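## Task

Using the scoop, carry every clump out of the litter box and tip it into the tray while the litter itself stays in the box. A few stray grains are fine, and grains that drop off the table count only as stray. Any clump the robot has touched directly must not end up in the tray. The scoop must finish lying in the litter box. Nothing counts if it stays in place only because the robot is holding it at the end.

## Robot and tools

Robot: two six-joint arms, left_arm and right_arm, each ending in a two-finger gripper. The fingers point along the gripper's +z axis and close along its y axis. The reported hand point sits between the finger pads, roughly 1 cm behind the tips.

Scene frame: one frame shared by both arms. The origin is on the table surface midway between the arms, +z is up, +x runs out over the table, and left_arm is on the +y side. The arm names do not tell you which side of a camera image an arm appears on. Distances are in metres.

Row layout: every command row is a single flat list of 14 numbers covering both arms, even if only one arm moves. The first 7 are for left_arm and the next 7 are for right_arm. Within each arm the order is: wrist pitch, elbow, waist, wrist roll, wrist yaw, shoulder, then gripper opening. The same joint order is used in every per-joint list in the results. The six joint values are absolute target angles in radians, in the same terms as the Joint positions readout. They are not offsets. Stated ranges: waist -2.618 to 3.054, shoulder 0.000 to 3.142, elbow 0.000 to 3.142, wrist pitch -1.571 to 1.571, wrist yaw -1.571 to 1.571, wrist roll -2.094 to 2.094. The real ends may differ from these by up to 0.036 rad. A target more than 0.036 past an end, and further out than the joint already is, gets the call refused. A target beyond the real end is clipped there, and the result then reports "joint sent to its limit". The opening value is a target on a scale from -1 (closed) to +1 (fully open).

Tools:
- execute_actions(actions): a list of actions, run in order. Each action is a table of up to 15 rows, and each row lasts one 1/30 s control step. A shorter table repeats its last row until 15 steps have passed. An empty list only returns the current state and images.
- move(target, speed, blocking): target is one 14-number row of absolute joint angles plus openings. Every joint travels on a path toward it, and all paths finish together, so the hand usually follows a curve. speed is the peak rate in rad/s of whichever joint has furthest to go (0.01 to 2, default 0.5). A path takes at least 0.5 s, and it is cut off after 10 s. Moves do not avoid obstacles or the other arm. Faster moves and targets set deeper past a contact both hit harder. Finger values are applied at the start. With blocking=false, the call returns after 0.5 s while the arm keeps going. Until a result shows the move has ended, call wait or stop before sending anything else.
- wait(seconds): 0 to 10 s, during which each arm holds its last command and a running move continues.
- stop(): brakes a running move. The arm needs room to stop, and the fingers keep moving.
- zoom_image(camera, region): a closer look at the latest image. camera is one of cam_high, cam_low, cam_left_wrist or cam_right_wrist, each 504x504. region is [x0, y0, x1, y1] in pixels from the top-left corner, at most 504 by 504.
- finished_scene(scene): ends the current scene (pass its number) and reports success. It cannot be undone. The goal must hold without the robot's help.

Motion limits: on each step, a joint's target is kept close to its measured angle. The maximum lead is 0.202 rad for the waist, 0.258 for the shoulder, 0.238 for the elbow, 0.573 for wrist pitch, and 0.522 for wrist yaw and wrist roll. If the targets would put the hand more than 70 mm from where it is now, all of them are pulled back. A large change therefore needs several actions, and an unfinished motion may need to be commanded again. Friction can leave a joint up to about 0.031 rad short, and a change smaller than that may do nothing. To hold a joint still, resend its "Joint targets" value.

Grip: grip_measured is the finger motor position on the -1 to +1 scale. The pads meet at about -0.94, and each millimetre of object width adds about 0.0208. Each gripper's reading has its own fixed error of up to about 0.02. The further your command lies below the width reading, the harder the pads squeeze, up to roughly 50 to 62 N per pad. To keep a grip, keep sending the same closing value. Joint positions also lists the opening in metres, from 0.093 fully open to 0 closed. On a held rigid object it can read up to about 12 mm less than the object's width.

Reading results: each gripper's pose is given as end_effector_position (m) and end_effector_quat_wxyz, which are less accurate at long reach. Results also give Joint positions, Joint velocities, Joint targets (where the joints are currently being driven), and joint torques, which have offsets and noise and are nonzero even in free air. Action calls list joint readings at some steps, and a HELD tag marks steps where part of an arm's row was held back. "joint command not followed" means the clearance check altered an arm's targets. move adds a "move:" line. It gives the ending (done, off_target, moving, held or fault), limits=held or limits=none, and the joint on each arm that is furthest from its target. MOTOR HOT appears from 75 °C. At 90 °C that arm stops for 10 s, and at 100 °C it goes limp and falls. These are reported as OVER-TEMPERATURE FAULT lines.

Things to avoid: knocking or placing anything off the table, letting the arms collide or press on each other, dropping things, slamming into objects, and pushing hard. Do not touch clumps with the gripper, because a touched clump must not end up in the container. Hold the scoop gently and briefly so the motors do not overheat, and put the scoop back in the litter box at the end. Loose objects may occasionally be nudged by outside disturbances.

Each tool is called after "Emit:" as name([rows], argument=value, ...), one row to a line, values as JSON.

## Session

Emit:
execute_actions(actions=[])

Scene clock: 0.00 s.
left_arm: end_effector_position=(+0.4151, +0.2112, +0.3929) grip_measured=+1.000 end_effector_quat_wxyz=(+0.696, +0.031, +0.717, -0.035) | right_arm: end_effector_position=(+0.3680, -0.1964, +0.3996) grip_measured=+0.995 end_effector_quat_wxyz=(+0.701, -0.066, +0.707, +0.071)
Joint names: [wrist pitch, elbow, waist, wrist roll, wrist yaw, shoulder]
Joint positions: left_arm=[-0.013  1.046 -0.006 -0.006 -0.014  1.062  0.093] | right_arm=[-0.005  1.045  0.012  0.007 -0.004  1.047  0.093]
Joint velocities: left_arm=[ 0.081 -0.007 -0.012 -0.007  0.037 -0.007  0.   ] | right_arm=[0.051 0.002 0.002 0.007 0.022 0.002 0.   ]
Joint torques (N m, as the arm reports them, + toward a larger angle): no reading
Motor temperatures (°C, as the motors report them): left_arm=[26 23 24 25 25 24] | right_arm=[24 27 27 23 26 26]
Joint targets: left_arm=[-0.013 1.046 -0.006 -0.006 -0.014 1.062] | right_arm=[-0.005 1.045 0.012 0.007 -0.004 1.047]

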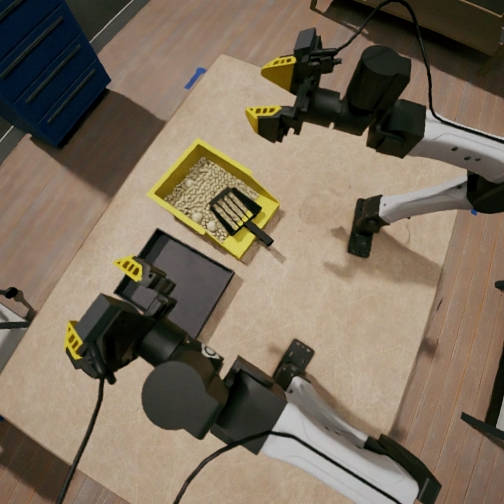

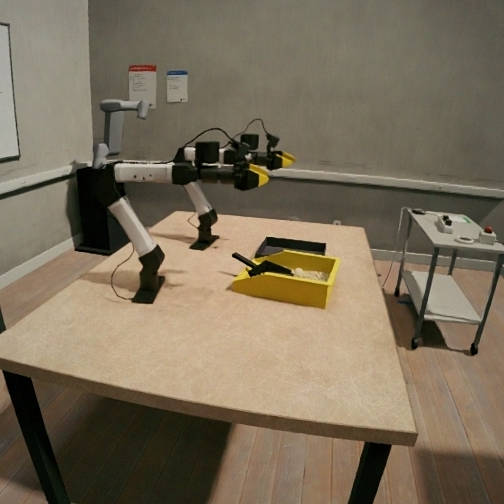

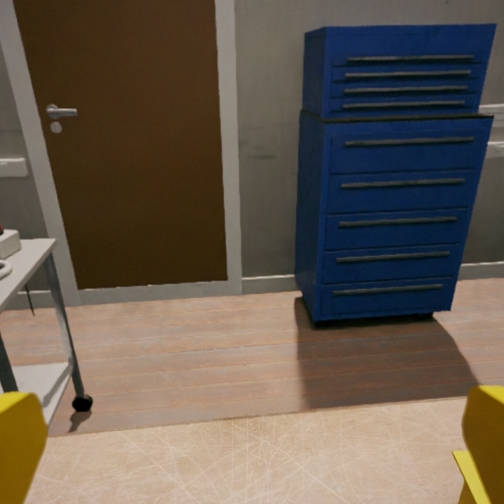

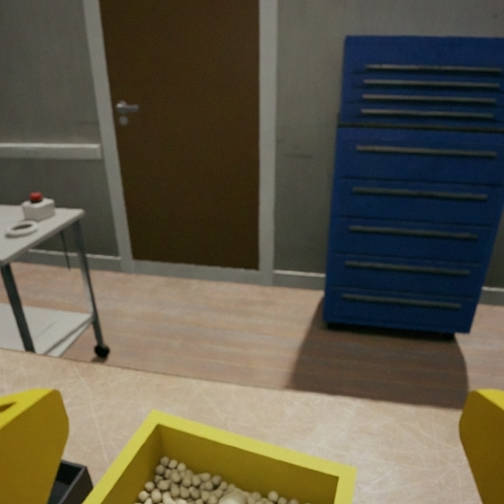

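Emit:
zoom_image(camera="cam_high", region=[100, 120, 300, 320])

Emit:
zoom_image(camera="cam_low", region=[210, 210, 360, 330])

Emit:
move(target=[-0.013,1.046,0.6,0,0,1.062,1, -0.8,1.045,0.012,0,0,1.047,1], speed=0.8)

Region (100, 120, 300, 320) of cam_high's 504x504 image, scaled by 2.520, with more detail than that image has.

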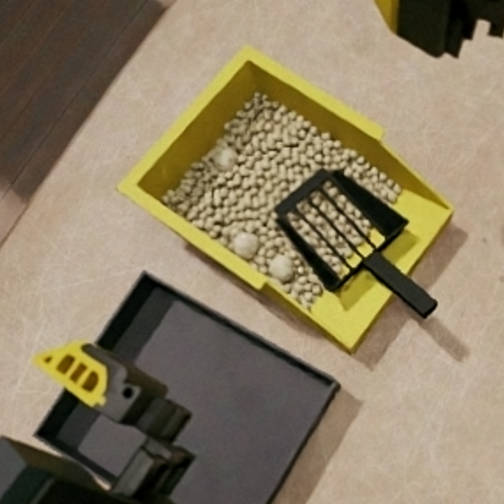

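Region (210, 210, 360, 330) of cam_low's 504x504 image, scaled by 3.360, with more detail than that image has; it fills the top 403 rows of this view, and the rest is white.

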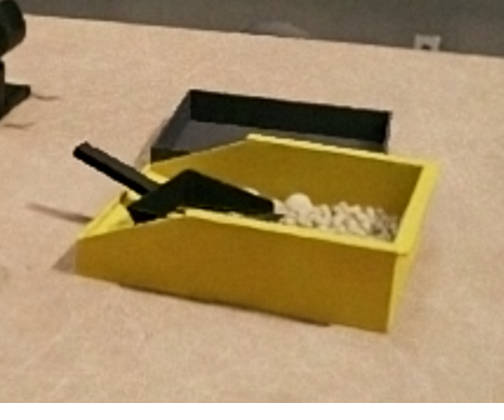

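Scene clock: 3.23 s.
left_arm: end_effector_position=(+0.3713, +0.4301, +0.3929) grip_measured=+1.000 end_effector_quat_wxyz=(+0.676, -0.180, +0.695, +0.170) | right_arm: end_effector_position=(+0.2971, -0.2100, +0.2289) grip_measured=+0.995 end_effector_quat_wxyz=(+0.377, -0.085, +0.921, +0.039)
Joint names: [wrist pitch, elbow, waist, wrist roll, wrist yaw, shoulder]
Joint positions: left_arm=[-0.013  1.046  0.593 -0.006 -0.008  1.062  0.093] | right_arm=[-0.79   1.045  0.012  0.007 -0.004  1.047  0.093]
Joint velocities: left_arm=[ 0.007 -0.002 -0.007 -0.037 -0.007 -0.012  0.   ] | right_arm=[ 0.007 -0.017  0.007 -0.007 -0.022 -0.002  0.   ]
Joint torques (N m, as the arm reports them, + toward a larger angle): left_arm=[ 2.66  7.65  0.58 -0.04  0.12 -3.55] | right_arm=[ 1.35  7.14  0.3  -0.15 -0.04 -2.67]
Motor temperatures (°C, as the motors report them): left_arm=[28 24 24 25 25 25] | right_arm=[26 27 27 23 26 26]
Joint targets: left_arm=[-0.013 1.046 0.600 -0.000 -0.000 1.062] | right_arm=[-0.800 1.045 0.012 0.000 0.000 1.047]
move: done; limits=none; left_arm: farthest joint: the wrist yaw, 0.008 radians from its target (0.014 radians at the start); right_arm: farthest joint: the wrist pitch, 0.010 radians from its target (0.795 radians at the start)

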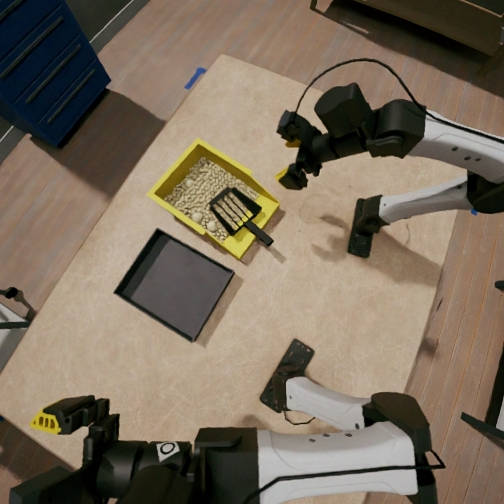

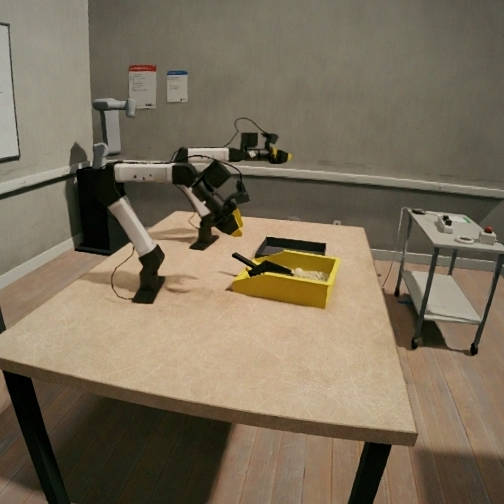

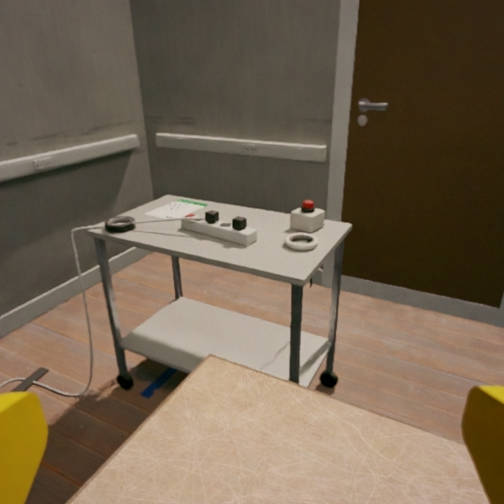

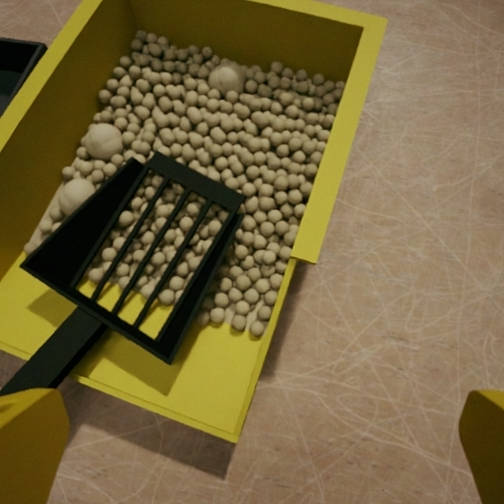

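Emit:
move(target=[-0.013,1.046,0.6,0,0,1.062,1, -1.47,1.6,0.39,0,0,1.7,1], speed=0.8)

Scene clock: 9.67 s.
left_arm: end_effector_position=(+0.3713, +0.4301, +0.3929) grip_measured=+1.000 end_effector_quat_wxyz=(+0.676, -0.180, +0.695, +0.170) | right_arm: end_effector_position=(+0.2544, -0.1064, +0.1641) grip_measured=+0.995 end_effector_quat_wxyz=(-0.001, -0.274, +0.962, +0.001)
Joint names: [wrist pitch, elbow, waist, wrist roll, wrist yaw, shoulder]
Joint positions: left_arm=[-0.013  1.046  0.593 -0.006 -0.008  1.062  0.093] | right_arm=[-1.455  1.574  0.385  0.007 -0.002  1.692  0.093]
Joint velocities: left_arm=[ 0.007 -0.002 -0.017 -0.007  0.037 -0.012  0.   ] | right_arm=[ 0.007 -0.002 -0.007 -0.007 -0.007 -0.002  0.001]
Joint torques (N m, as the arm reports them, + toward a larger angle): left_arm=[ 2.64  7.69  0.52 -0.04  0.07 -3.59] | right_arm=[ 0.12  8.03  0.73 -0.15 -0.05 -6.1 ]
Motor temperatures (°C, as the motors report them): left_arm=[30 25 24 25 25 25] | right_arm=[27 28 27 23 26 27]
Joint targets: left_arm=[-0.013 1.046 0.600 0.000 0.000 1.062] | right_arm=[-1.470 1.600 0.390 0.000 0.000 1.700]
move: off_target (right_arm); limits=none; left_arm: farthest joint: the wrist yaw, 0.008 radians from its target (0.008 radians at the start); right_arm: farthest joint: the elbow, 0.026 radians from its target (0.555 radians at the start)

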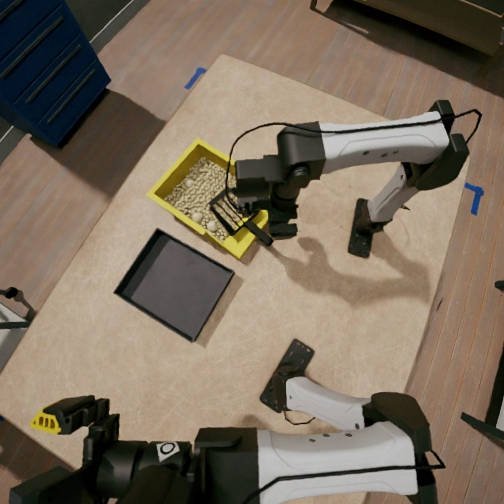

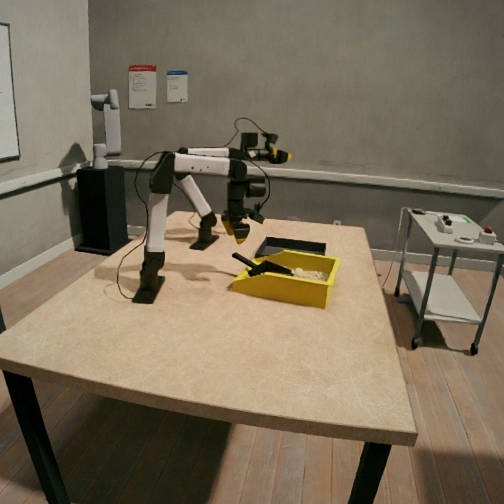

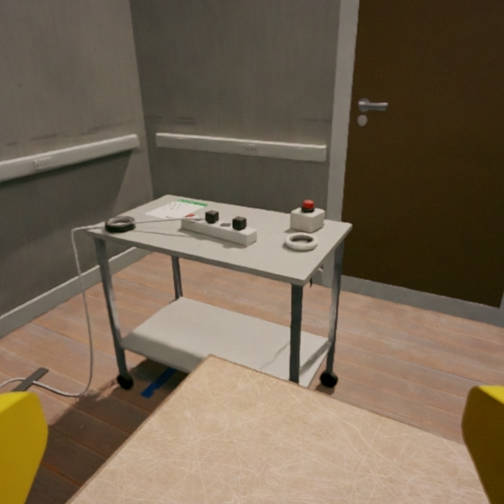

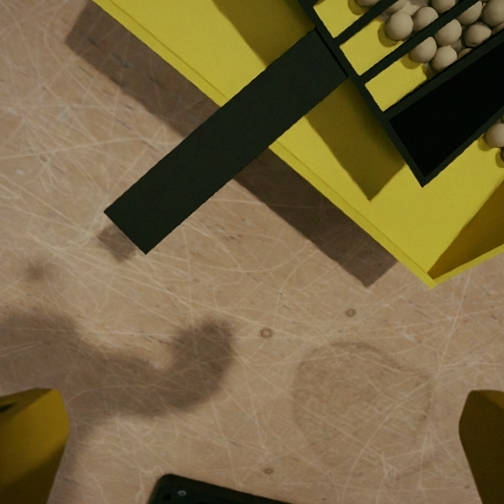

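Emit:
move(target=[-0.013,1.046,0.6,0,0,1.062,1, -1.47,1.88,0.42,0.9,0,1.96,1], speed=0.8)

Scene clock: 14.73 s.
left_arm: end_effector_position=(+0.3713, +0.4301, +0.3929) grip_measured=+1.000 end_effector_quat_wxyz=(+0.676, -0.180, +0.695, +0.170) | right_arm: end_effector_position=(+0.3078, -0.0609, +0.1538) grip_measured=+0.995 end_effector_quat_wxyz=(+0.007, +0.150, +0.989, +0.008)
Joint names: [wrist pitch, elbow, waist, wrist roll, wrist yaw, shoulder]
Joint positions: left_arm=[-0.013  1.046  0.593 -0.006 -0.008  1.062  0.093] | right_arm=[-1.458  1.854  0.412  0.892 -0.002  1.947  0.093]
Joint velocities: left_arm=[-0.037  0.027 -0.017 -0.051 -0.007  0.007  0.   ] | right_arm=[ 0.037  0.012 -0.007  0.051  0.007 -0.022 -0.001]
Joint torques (N m, as the arm reports them, + toward a larger angle): left_arm=[ 2.63  7.66  0.63 -0.03  0.07 -3.6 ] | right_arm=[ 0.15  8.05  1.04  0.01  0.   -7.78]
Motor temperatures (°C, as the motors report them): left_arm=[31 26 24 25 25 25] | right_arm=[26 29 27 23 26 28]
Joint targets: left_arm=[-0.013 1.046 0.600 0.000 0.000 1.062] | right_arm=[-1.470 1.880 0.420 0.900 0.000 1.960]
move: off_target (right_arm); limits=none; left_arm: farthest joint: the wrist yaw, 0.008 radians from its target (0.008 radians at the start); right_arm: farthest joint: the elbow, 0.026 radians from its target (0.306 radians at the start)

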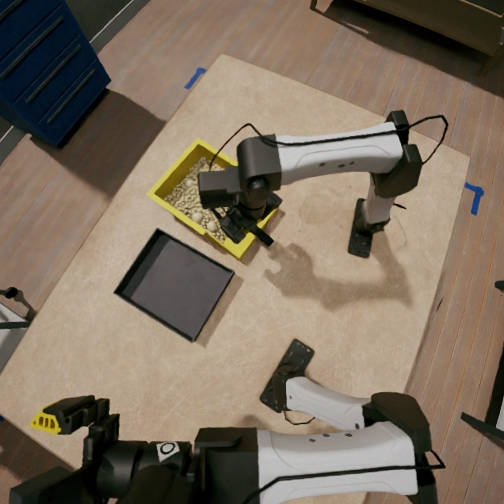

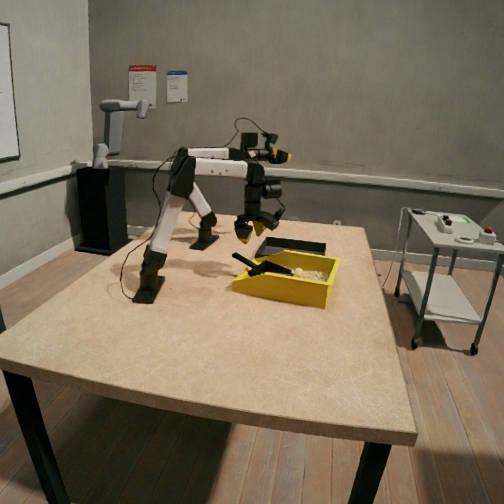

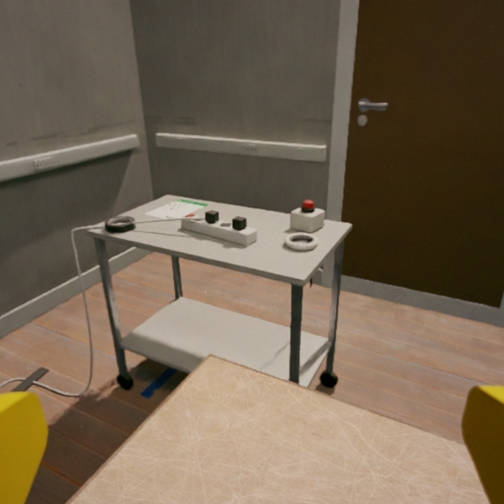

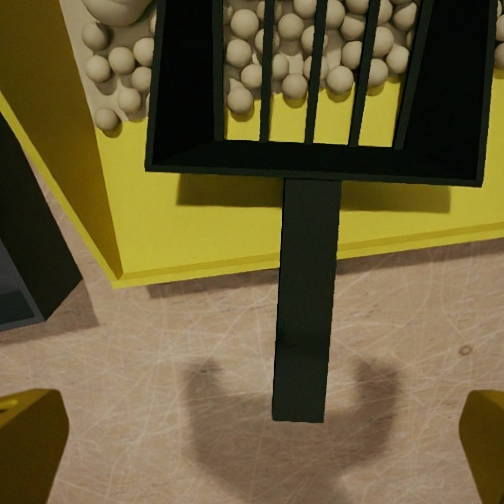

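Emit:
move(target=[-0.013,1.046,0.6,0,0,1.062,1, -1.28,1.62,0.375,0.91,0,1.89,1], speed=0.4)

Emit:
zoom_image(camera="cam_low", region=[200, 200, 360, 330])

Scene clock: 17.70 s.
left_arm: end_effector_position=(+0.3713, +0.4301, +0.3929) grip_measured=+1.000 end_effector_quat_wxyz=(+0.676, -0.180, +0.695, +0.170) | right_arm: end_effector_position=(+0.3045, -0.0762, +0.1094) grip_measured=+0.995 end_effector_quat_wxyz=(-0.003, +0.171, +0.985, -0.001)
Joint names: [wrist pitch, elbow, waist, wrist roll, wrist yaw, shoulder]
Joint positions: left_arm=[-0.013  1.046  0.593 -0.006 -0.008  1.062  0.093] | right_arm=[-1.296  1.638  0.382  0.902 -0.002  1.918  0.093]
Joint velocities: left_arm=[-0.022  0.002  0.007 -0.022  0.051 -0.002  0.   ] | right_arm=[-0.037 -0.017  0.002  0.037  0.037  0.007 -0.   ]
Joint torques (N m, as the arm reports them, + toward a larger angle): left_arm=[ 2.65  7.61  0.51 -0.02  0.1  -3.63] | right_arm=[  0.32   4.76  -0.38   0.    -0.01 -10.57]
Motor temperatures (°C, as the motors report them): left_arm=[32 27 24 25 25 25] | right_arm=[26 29 27 23 26 29]
Joint targets: left_arm=[-0.013 1.046 0.600 -0.000 -0.000 1.062] | right_arm=[-1.280 1.620 0.375 0.910 0.000 1.890]
move: off_target (right_arm); limits=none; left_arm: farthest joint: the wrist yaw, 0.008 radians from its target (0.008 radians at the start); right_arm: farthest joint: the shoulder, 0.028 radians from its target (0.057 radians at the start)

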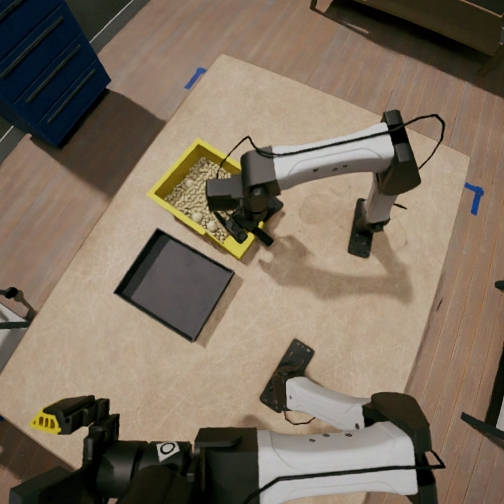

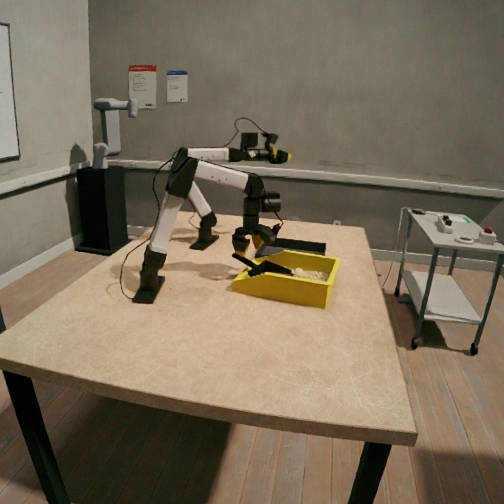

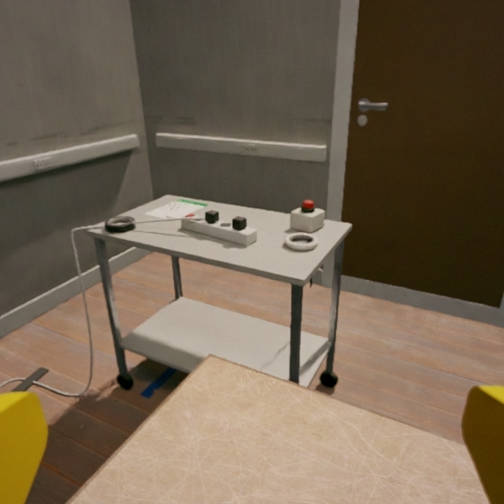

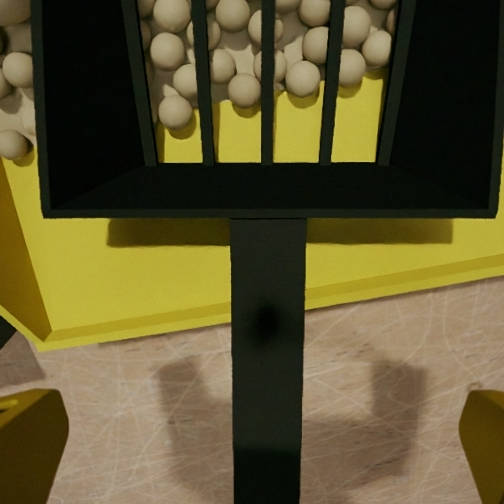

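Region (200, 200, 360, 330) of cam_low's 504x504 image, scaled by 3.150, with more detail than that image has; it fills the top 410 rows of this view, and the rest is white.

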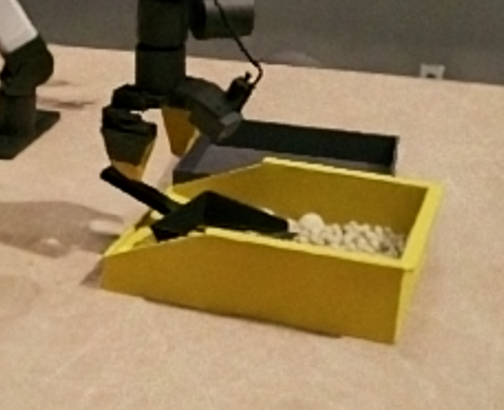

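Emit:
move(target=[-0.013,1.046,0.6,0,0,1.062,1, -1.145,1.443,0.432,0.953,0,1.847,0.3], speed=0.3)

Emit:
zoom_image(camera="cam_low", region=[200, 200, 360, 330])

Scene clock: 20.33 s.
left_arm: end_effector_position=(+0.3713, +0.4301, +0.3929) grip_measured=+1.000 end_effector_quat_wxyz=(+0.676, -0.180, +0.695, +0.170) | right_arm: end_effector_position=(+0.2842, -0.0713, +0.0796) grip_measured=+0.302 end_effector_quat_wxyz=(-0.002, +0.171, +0.985, -0.001)
Joint names: [wrist pitch, elbow, waist, wrist roll, wrist yaw, shoulder]
Joint positions: left_arm=[-0.013  1.046  0.593 -0.006 -0.008  1.062  0.093] | right_arm=[-1.162  1.46   0.425  0.946 -0.002  1.874  0.06 ]
Joint velocities: left_arm=[-0.051 -0.002 -0.012 -0.037 -0.007 -0.007  0.   ] | right_arm=[-0.066 -0.012 -0.017 -0.007 -0.066  0.002 -0.001]
Joint torques (N m, as the arm reports them, + toward a larger angle): left_arm=[ 2.64  7.65  0.66 -0.02  0.07 -3.66] | right_arm=[  0.36   4.73   0.98   0.01   0.   -10.13]
Motor temperatures (°C, as the motors report them): left_arm=[32 27 24 25 25 25] | right_arm=[26 30 27 23 26 30]
Joint targets: left_arm=[-0.013 1.046 0.600 0.000 -0.000 1.062] | right_arm=[-1.145 1.443 0.432 0.953 -0.000 1.847]
move: off_target (right_arm); limits=none; left_arm: farthest joint: the wrist yaw, 0.008 radians from its target (0.008 radians at the start); right_arm: farthest joint: the shoulder, 0.027 radians from its target (0.071 radians at the start)

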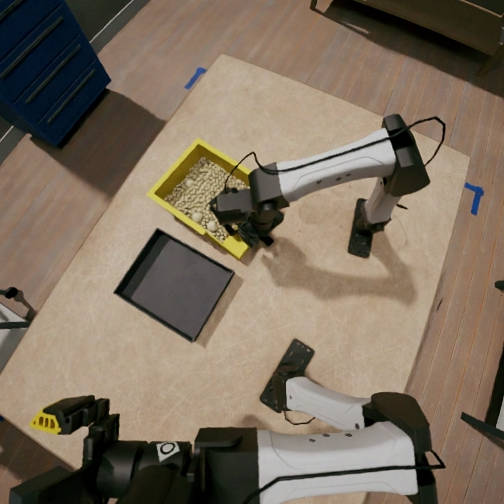

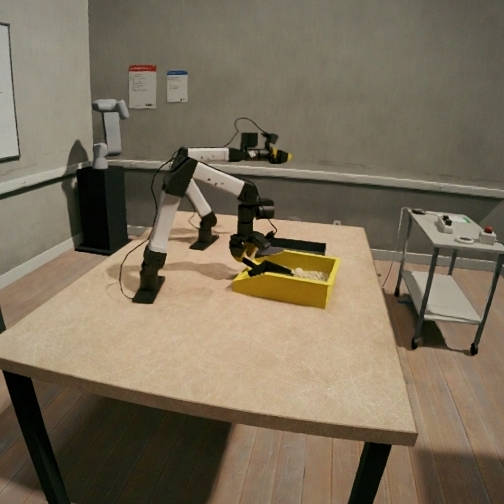

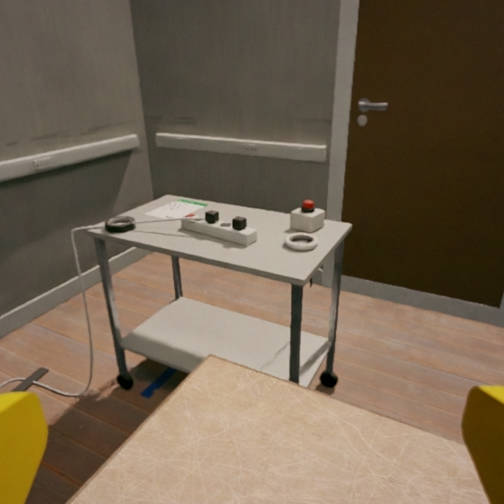

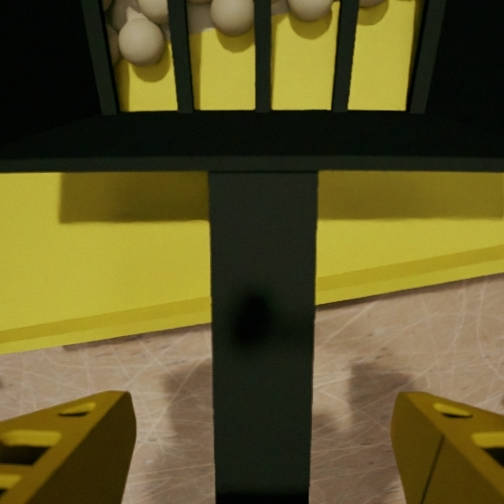

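Region (200, 200, 360, 330) of cam_low's 504x504 image, scaled by 3.150, with more detail than that image has; it fills the top 410 rows of this view, and the rest is white.

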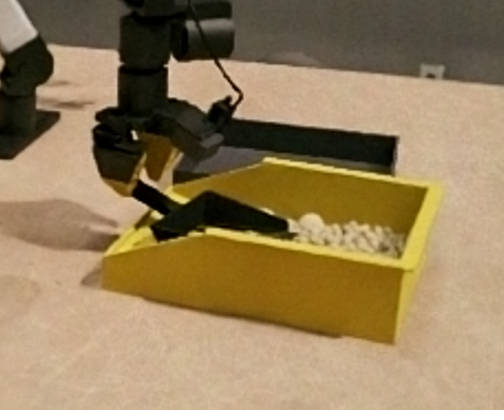

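Emit:
move(target=[-0.013,1.046,0.6,0,0,1.062,1, -1.085,1.383,0.432,0.953,0,1.87,0.3], speed=0.2)

Emit:
move(target=[-0.013,1.046,0.6,0,0,1.062,1, -1.085,1.383,0.432,0.953,0,1.87,-1])

Emit:
zoom_image(camera="cam_low", region=[200, 200, 360, 330])

Scene clock: 23.80 s.
left_arm: end_effector_position=(+0.3713, +0.4301, +0.3929) grip_measured=+1.000 end_effector_quat_wxyz=(+0.676, -0.180, +0.695, +0.170) | right_arm: end_effector_position=(+0.2817, -0.0730, +0.0648) grip_measured=+0.302 end_effector_quat_wxyz=(-0.002, +0.171, +0.985, -0.001)
Joint names: [wrist pitch, elbow, waist, wrist roll, wrist yaw, shoulder]
Joint positions: left_arm=[-0.013  1.046  0.593 -0.006 -0.008  1.062  0.093] | right_arm=[-1.102  1.4    0.425  0.946 -0.002  1.874  0.06 ]
Joint velocities: left_arm=[-0.007  0.012 -0.012  0.007  0.051 -0.012  0.   ] | right_arm=[-0.007  0.002 -0.012  0.037  0.022 -0.007 -0.   ]
Joint torques (N m, as the arm reports them, + toward a larger angle): left_arm=[ 2.63  7.65  0.57 -0.06  0.05 -3.69] | right_arm=[ 0.33  4.67  0.94 -0.01 -0.01 -8.39]
Motor temperatures (°C, as the motors report them): left_arm=[33 28 24 25 25 25] | right_arm=[26 30 27 23 26 31]
Joint targets: left_arm=[-0.013 1.046 0.600 -0.000 0.000 1.062] | right_arm=[-1.085 1.383 0.432 0.953 0.000 1.870]
move: done; limits=none; left_arm: farthest joint: the wrist yaw, 0.008 radians from its target (0.008 radians at the start); right_arm: farthest joint: the elbow, 0.017 radians from its target (0.077 radians at the start)

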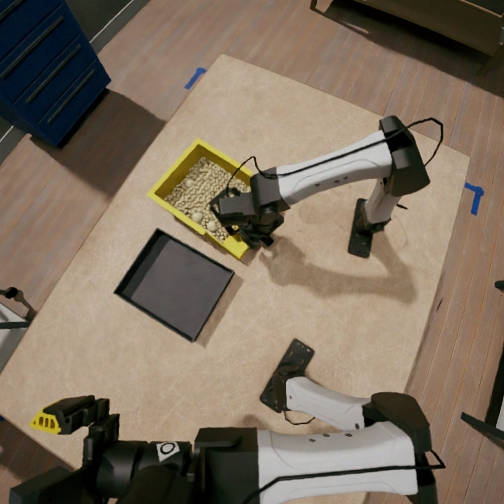

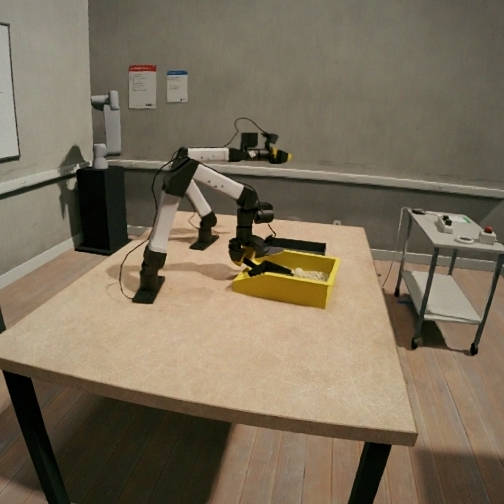

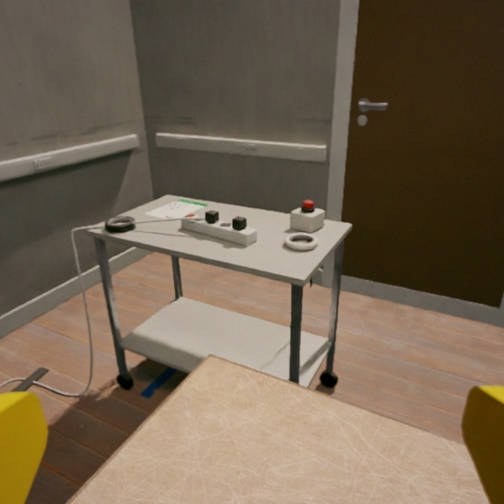

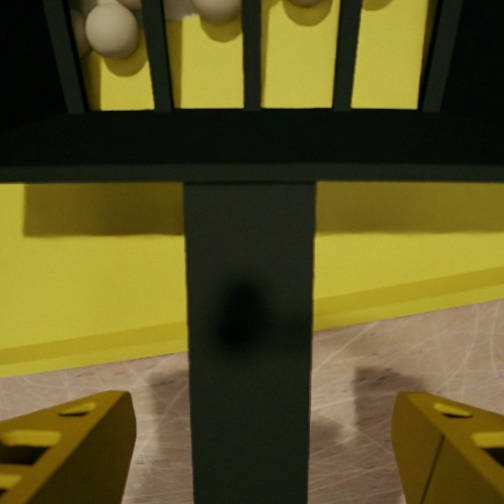

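Scene clock: 24.50 s.
left_arm: end_effector_position=(+0.3713, +0.4301, +0.3929) grip_measured=+1.000 end_effector_quat_wxyz=(+0.676, -0.180, +0.695, +0.170) | right_arm: end_effector_position=(+0.2818, -0.0730, +0.0648) grip_measured=-0.652 end_effector_quat_wxyz=(-0.002, +0.171, +0.985, -0.001)
Joint names: [wrist pitch, elbow, waist, wrist roll, wrist yaw, shoulder]
Joint positions: left_arm=[-0.013  1.046  0.593 -0.006 -0.008  1.062  0.093] | right_arm=[-1.101  1.4    0.425  0.946 -0.002  1.874  0.014]
Joint velocities: left_arm=[ 0.051  0.007  0.002 -0.051 -0.007 -0.002  0.   ] | right_arm=[ 0.081  0.002 -0.012 -0.007 -0.022 -0.007 -0.001]
Joint torques (N m, as the arm reports them, + toward a larger angle): left_arm=[ 2.62  7.54  0.61 -0.05  0.07 -3.78] | right_arm=[ 0.36  4.7   0.96 -0.01 -0.01 -8.39]
Motor temperatures (°C, as the motors report them): left_arm=[33 28 24 25 25 25] | right_arm=[26 30 27 23 26 31]
Joint targets: left_arm=[-0.013 1.046 0.600 0.000 -0.000 1.062] | right_arm=[-1.085 1.383 0.432 0.953 -0.000 1.870]
move: done; limits=none; left_arm: farthest joint: the wrist yaw, 0.008 radians from its target (0.008 radians at the start); right_arm: farthest joint: the elbow, 0.017 radians from its target (0.017 radians at the start)

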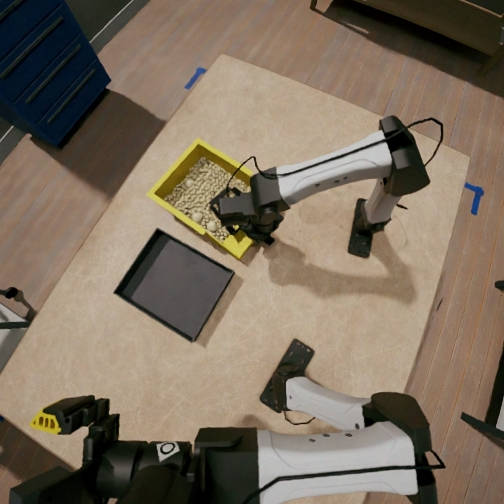

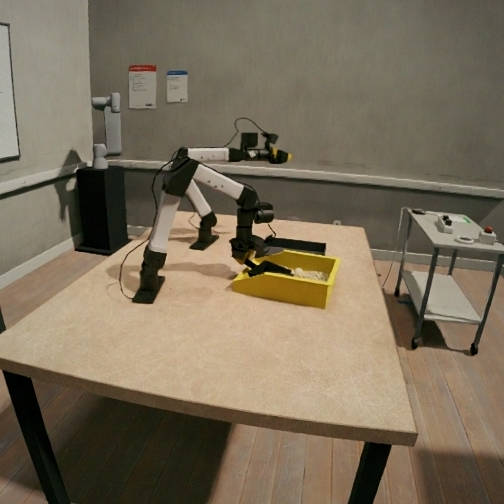

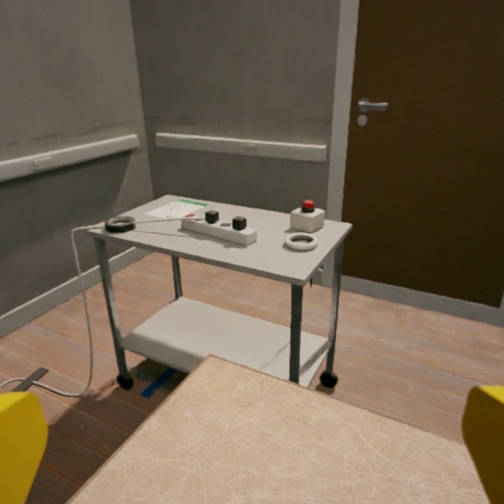

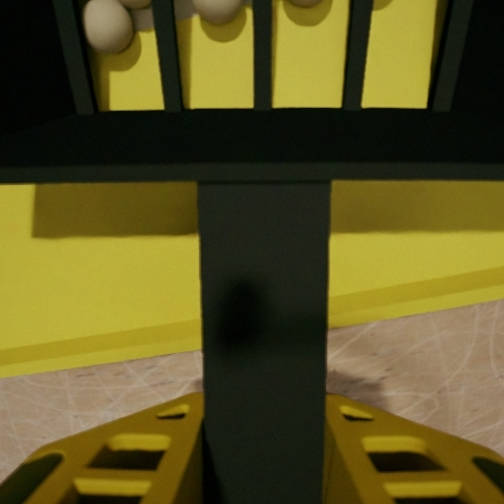

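Region (200, 200, 360, 330) of cam_low's 504x504 image, scaled by 3.150, with more detail than that image has; it fills the top 410 rows of this view, and the rest is white.

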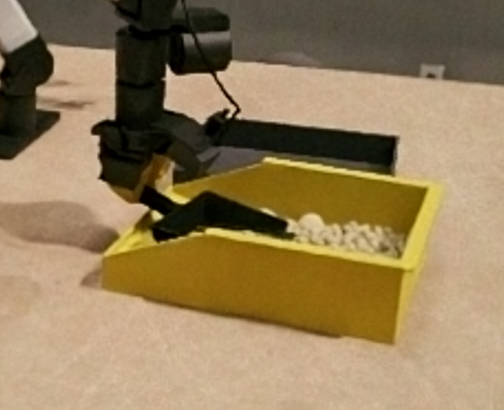

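Emit:
move(target=[-1.37,1.9,0.1,0,0.8,2.1,1, -1.4,1.72,0.432,0.80,0,1.87,-1], speed=0.7)

Emit:
zoom_image(camera="cam_low", region=[200, 180, 360, 330])

Scene clock: 29.27 s.
left_arm: end_effector_position=(+0.4428, +0.1295, +0.1606) grip_measured=+1.000 end_effector_quat_wxyz=(+0.007, +0.001, +0.923, -0.386) | right_arm: end_effector_position=(+0.2878, -0.0688, +0.1380) grip_measured=-0.652 end_effector_quat_wxyz=(-0.001, +0.102, +0.995, +0.001)
Joint names: [wrist pitch, elbow, waist, wrist roll, wrist yaw, shoulder]
Joint positions: left_arm=[-1.351  1.884  0.101 -0.006  0.792  2.086  0.093] | right_arm=[-1.39   1.693  0.425  0.808 -0.002  1.874  0.014]
Joint velocities: left_arm=[-0.051 -0.022  0.007 -0.051 -0.007  0.002  0.   ] | right_arm=[ 0.022 -0.007 -0.002  0.007 -0.007 -0.002 -0.   ]
Joint torques (N m, as the arm reports them, + toward a larger angle): left_arm=[  0.4    7.52   0.11   0.     0.49 -12.15] | right_arm=[ 0.13  8.2   0.94 -0.15 -0.01 -8.44]
Motor temperatures (°C, as the motors report them): left_arm=[32 28 24 25 25 26] | right_arm=[26 30 27 23 26 33]
Joint targets: left_arm=[-1.370 1.900 0.100 0.000 0.800 2.100] | right_arm=[-1.400 1.720 0.432 0.800 0.000 1.870]
move: off_target (right_arm); limits=none; left_arm: farthest joint: the wrist pitch, 0.019 radians from its target (1.357 radians at the start); right_arm: farthest joint: the elbow, 0.027 radians from its target (0.320 radians at the start)

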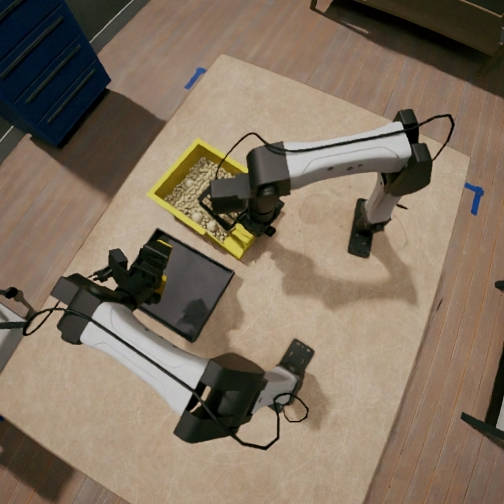

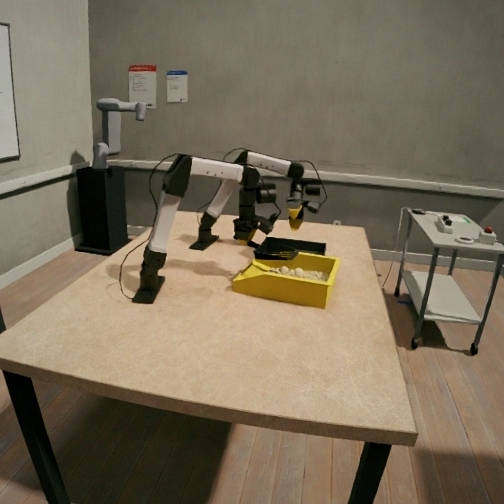

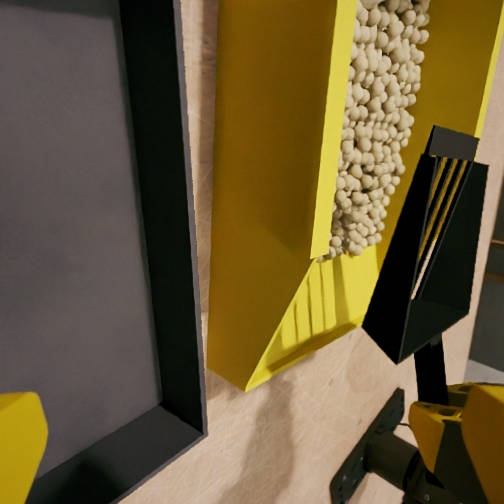

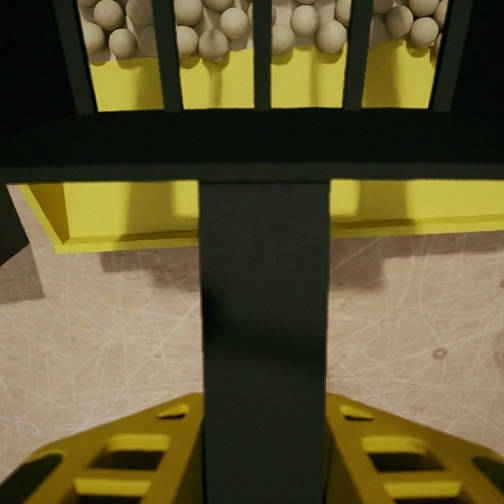

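Region (200, 180, 360, 330) of cam_low's 504x504 image, scaled by 3.150, with more detail than that image has; it fills the top 472 rows of this view, and the rest is white.

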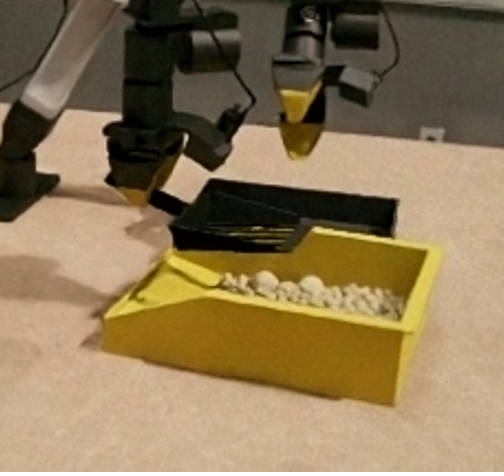

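Emit:
move(target=[-1.37,1.9,0.1,0,0.8,2.1,1, -1.565,1.63,0.54,0.65,-0.178,1.90,-1], speed=0.3)

Emit:
zoom_image(camera="cam_low", region=[200, 180, 360, 330])

Emit:
zoom_image(camera="cam_high", region=[130, 120, 310, 300])

Scene clock: 36.90 s.
left_arm: end_effector_position=(+0.4427, +0.1295, +0.1606) grip_measured=+1.000 end_effector_quat_wxyz=(+0.007, +0.001, +0.923, -0.386) | right_arm: end_effector_position=(+0.2090, -0.0503, +0.1293) grip_measured=-0.652 end_effector_quat_wxyz=(-0.139, -0.014, +0.990, -0.008)
Joint names: [wrist pitch, elbow, waist, wrist roll, wrist yaw, shoulder]
Joint positions: left_arm=[-1.352  1.884  0.101 -0.006  0.792  2.086  0.093] | right_arm=[-1.553  1.645  0.534  0.664 -0.165  1.889  0.014]
Joint velocities: left_arm=[-0.007 -0.002  0.007  0.081  0.007  0.007  0.   ] | right_arm=[-0.081 -0.007 -0.007 -0.037  0.007  0.002 -0.001]
Joint torques (N m, as the arm reports them, + toward a larger angle): left_arm=[  0.36   7.44   0.06   0.03   0.52 -12.24] | right_arm=[-0.29  4.57  0.85 -0.22 -0.19 -7.11]
Motor temperatures (°C, as the motors report them): left_arm=[31 29 24 25 25 28] | right_arm=[26 31 27 23 26 34]
Joint targets: left_arm=[-1.370 1.900 0.100 0.000 0.800 2.100] | right_arm=[-1.565 1.630 0.540 0.650 -0.178 1.900]
move: done; limits=none; left_arm: farthest joint: the wrist pitch, 0.018 radians from its target (0.018 radians at the start); right_arm: farthest joint: the elbow, 0.015 radians from its target (0.063 radians at the start)

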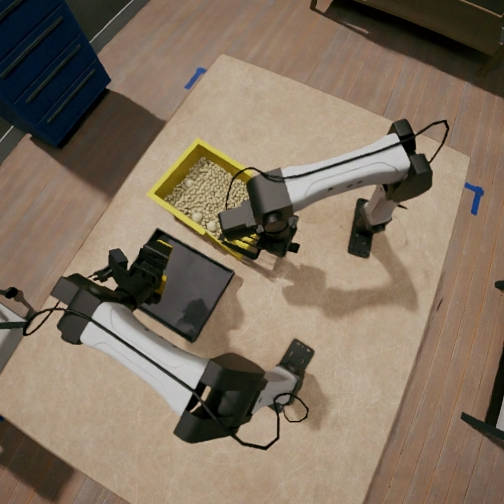

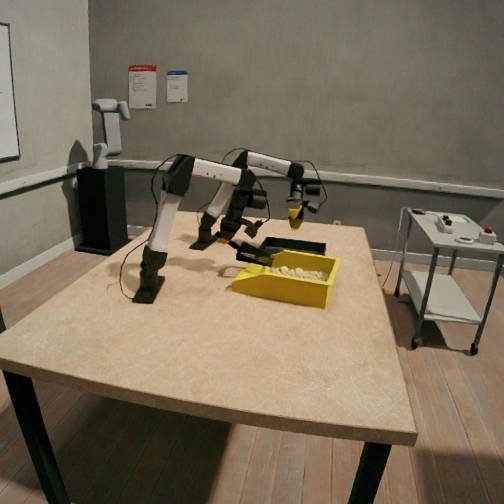

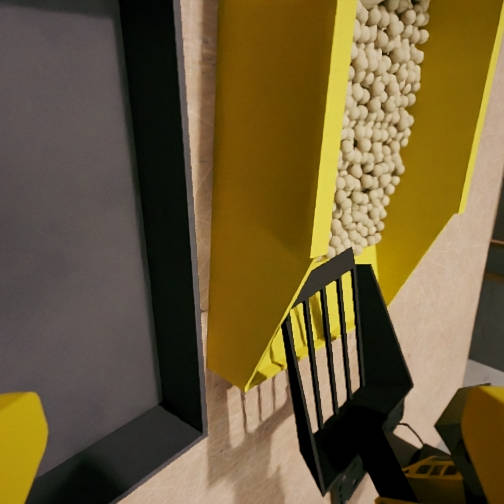

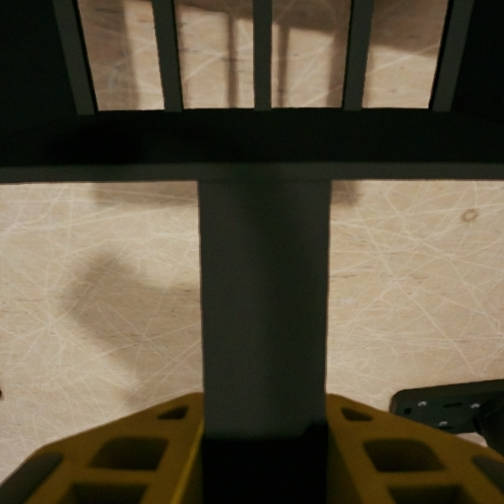

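Region (200, 180, 360, 330) of cam_low's 504x504 image, scaled by 3.150, with more detail than that image has; it fills the top 472 rows of this view, and the rest is white.

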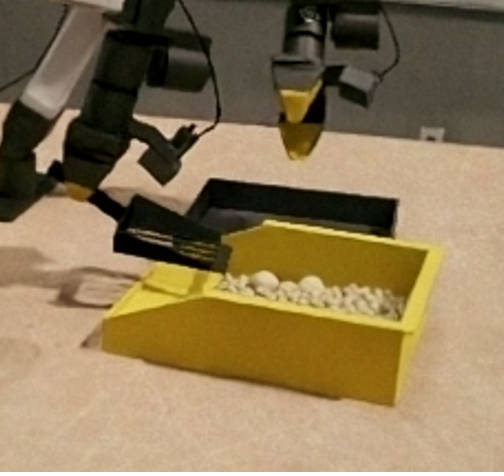

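Region (130, 120, 310, 300) of cam_high's 504x504 image, scaled by 2.800, with more detail than that image has.

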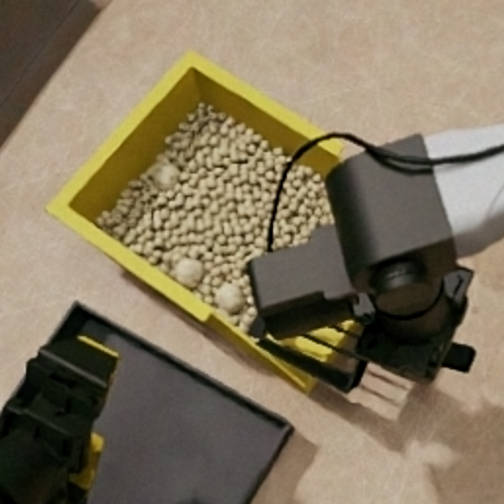

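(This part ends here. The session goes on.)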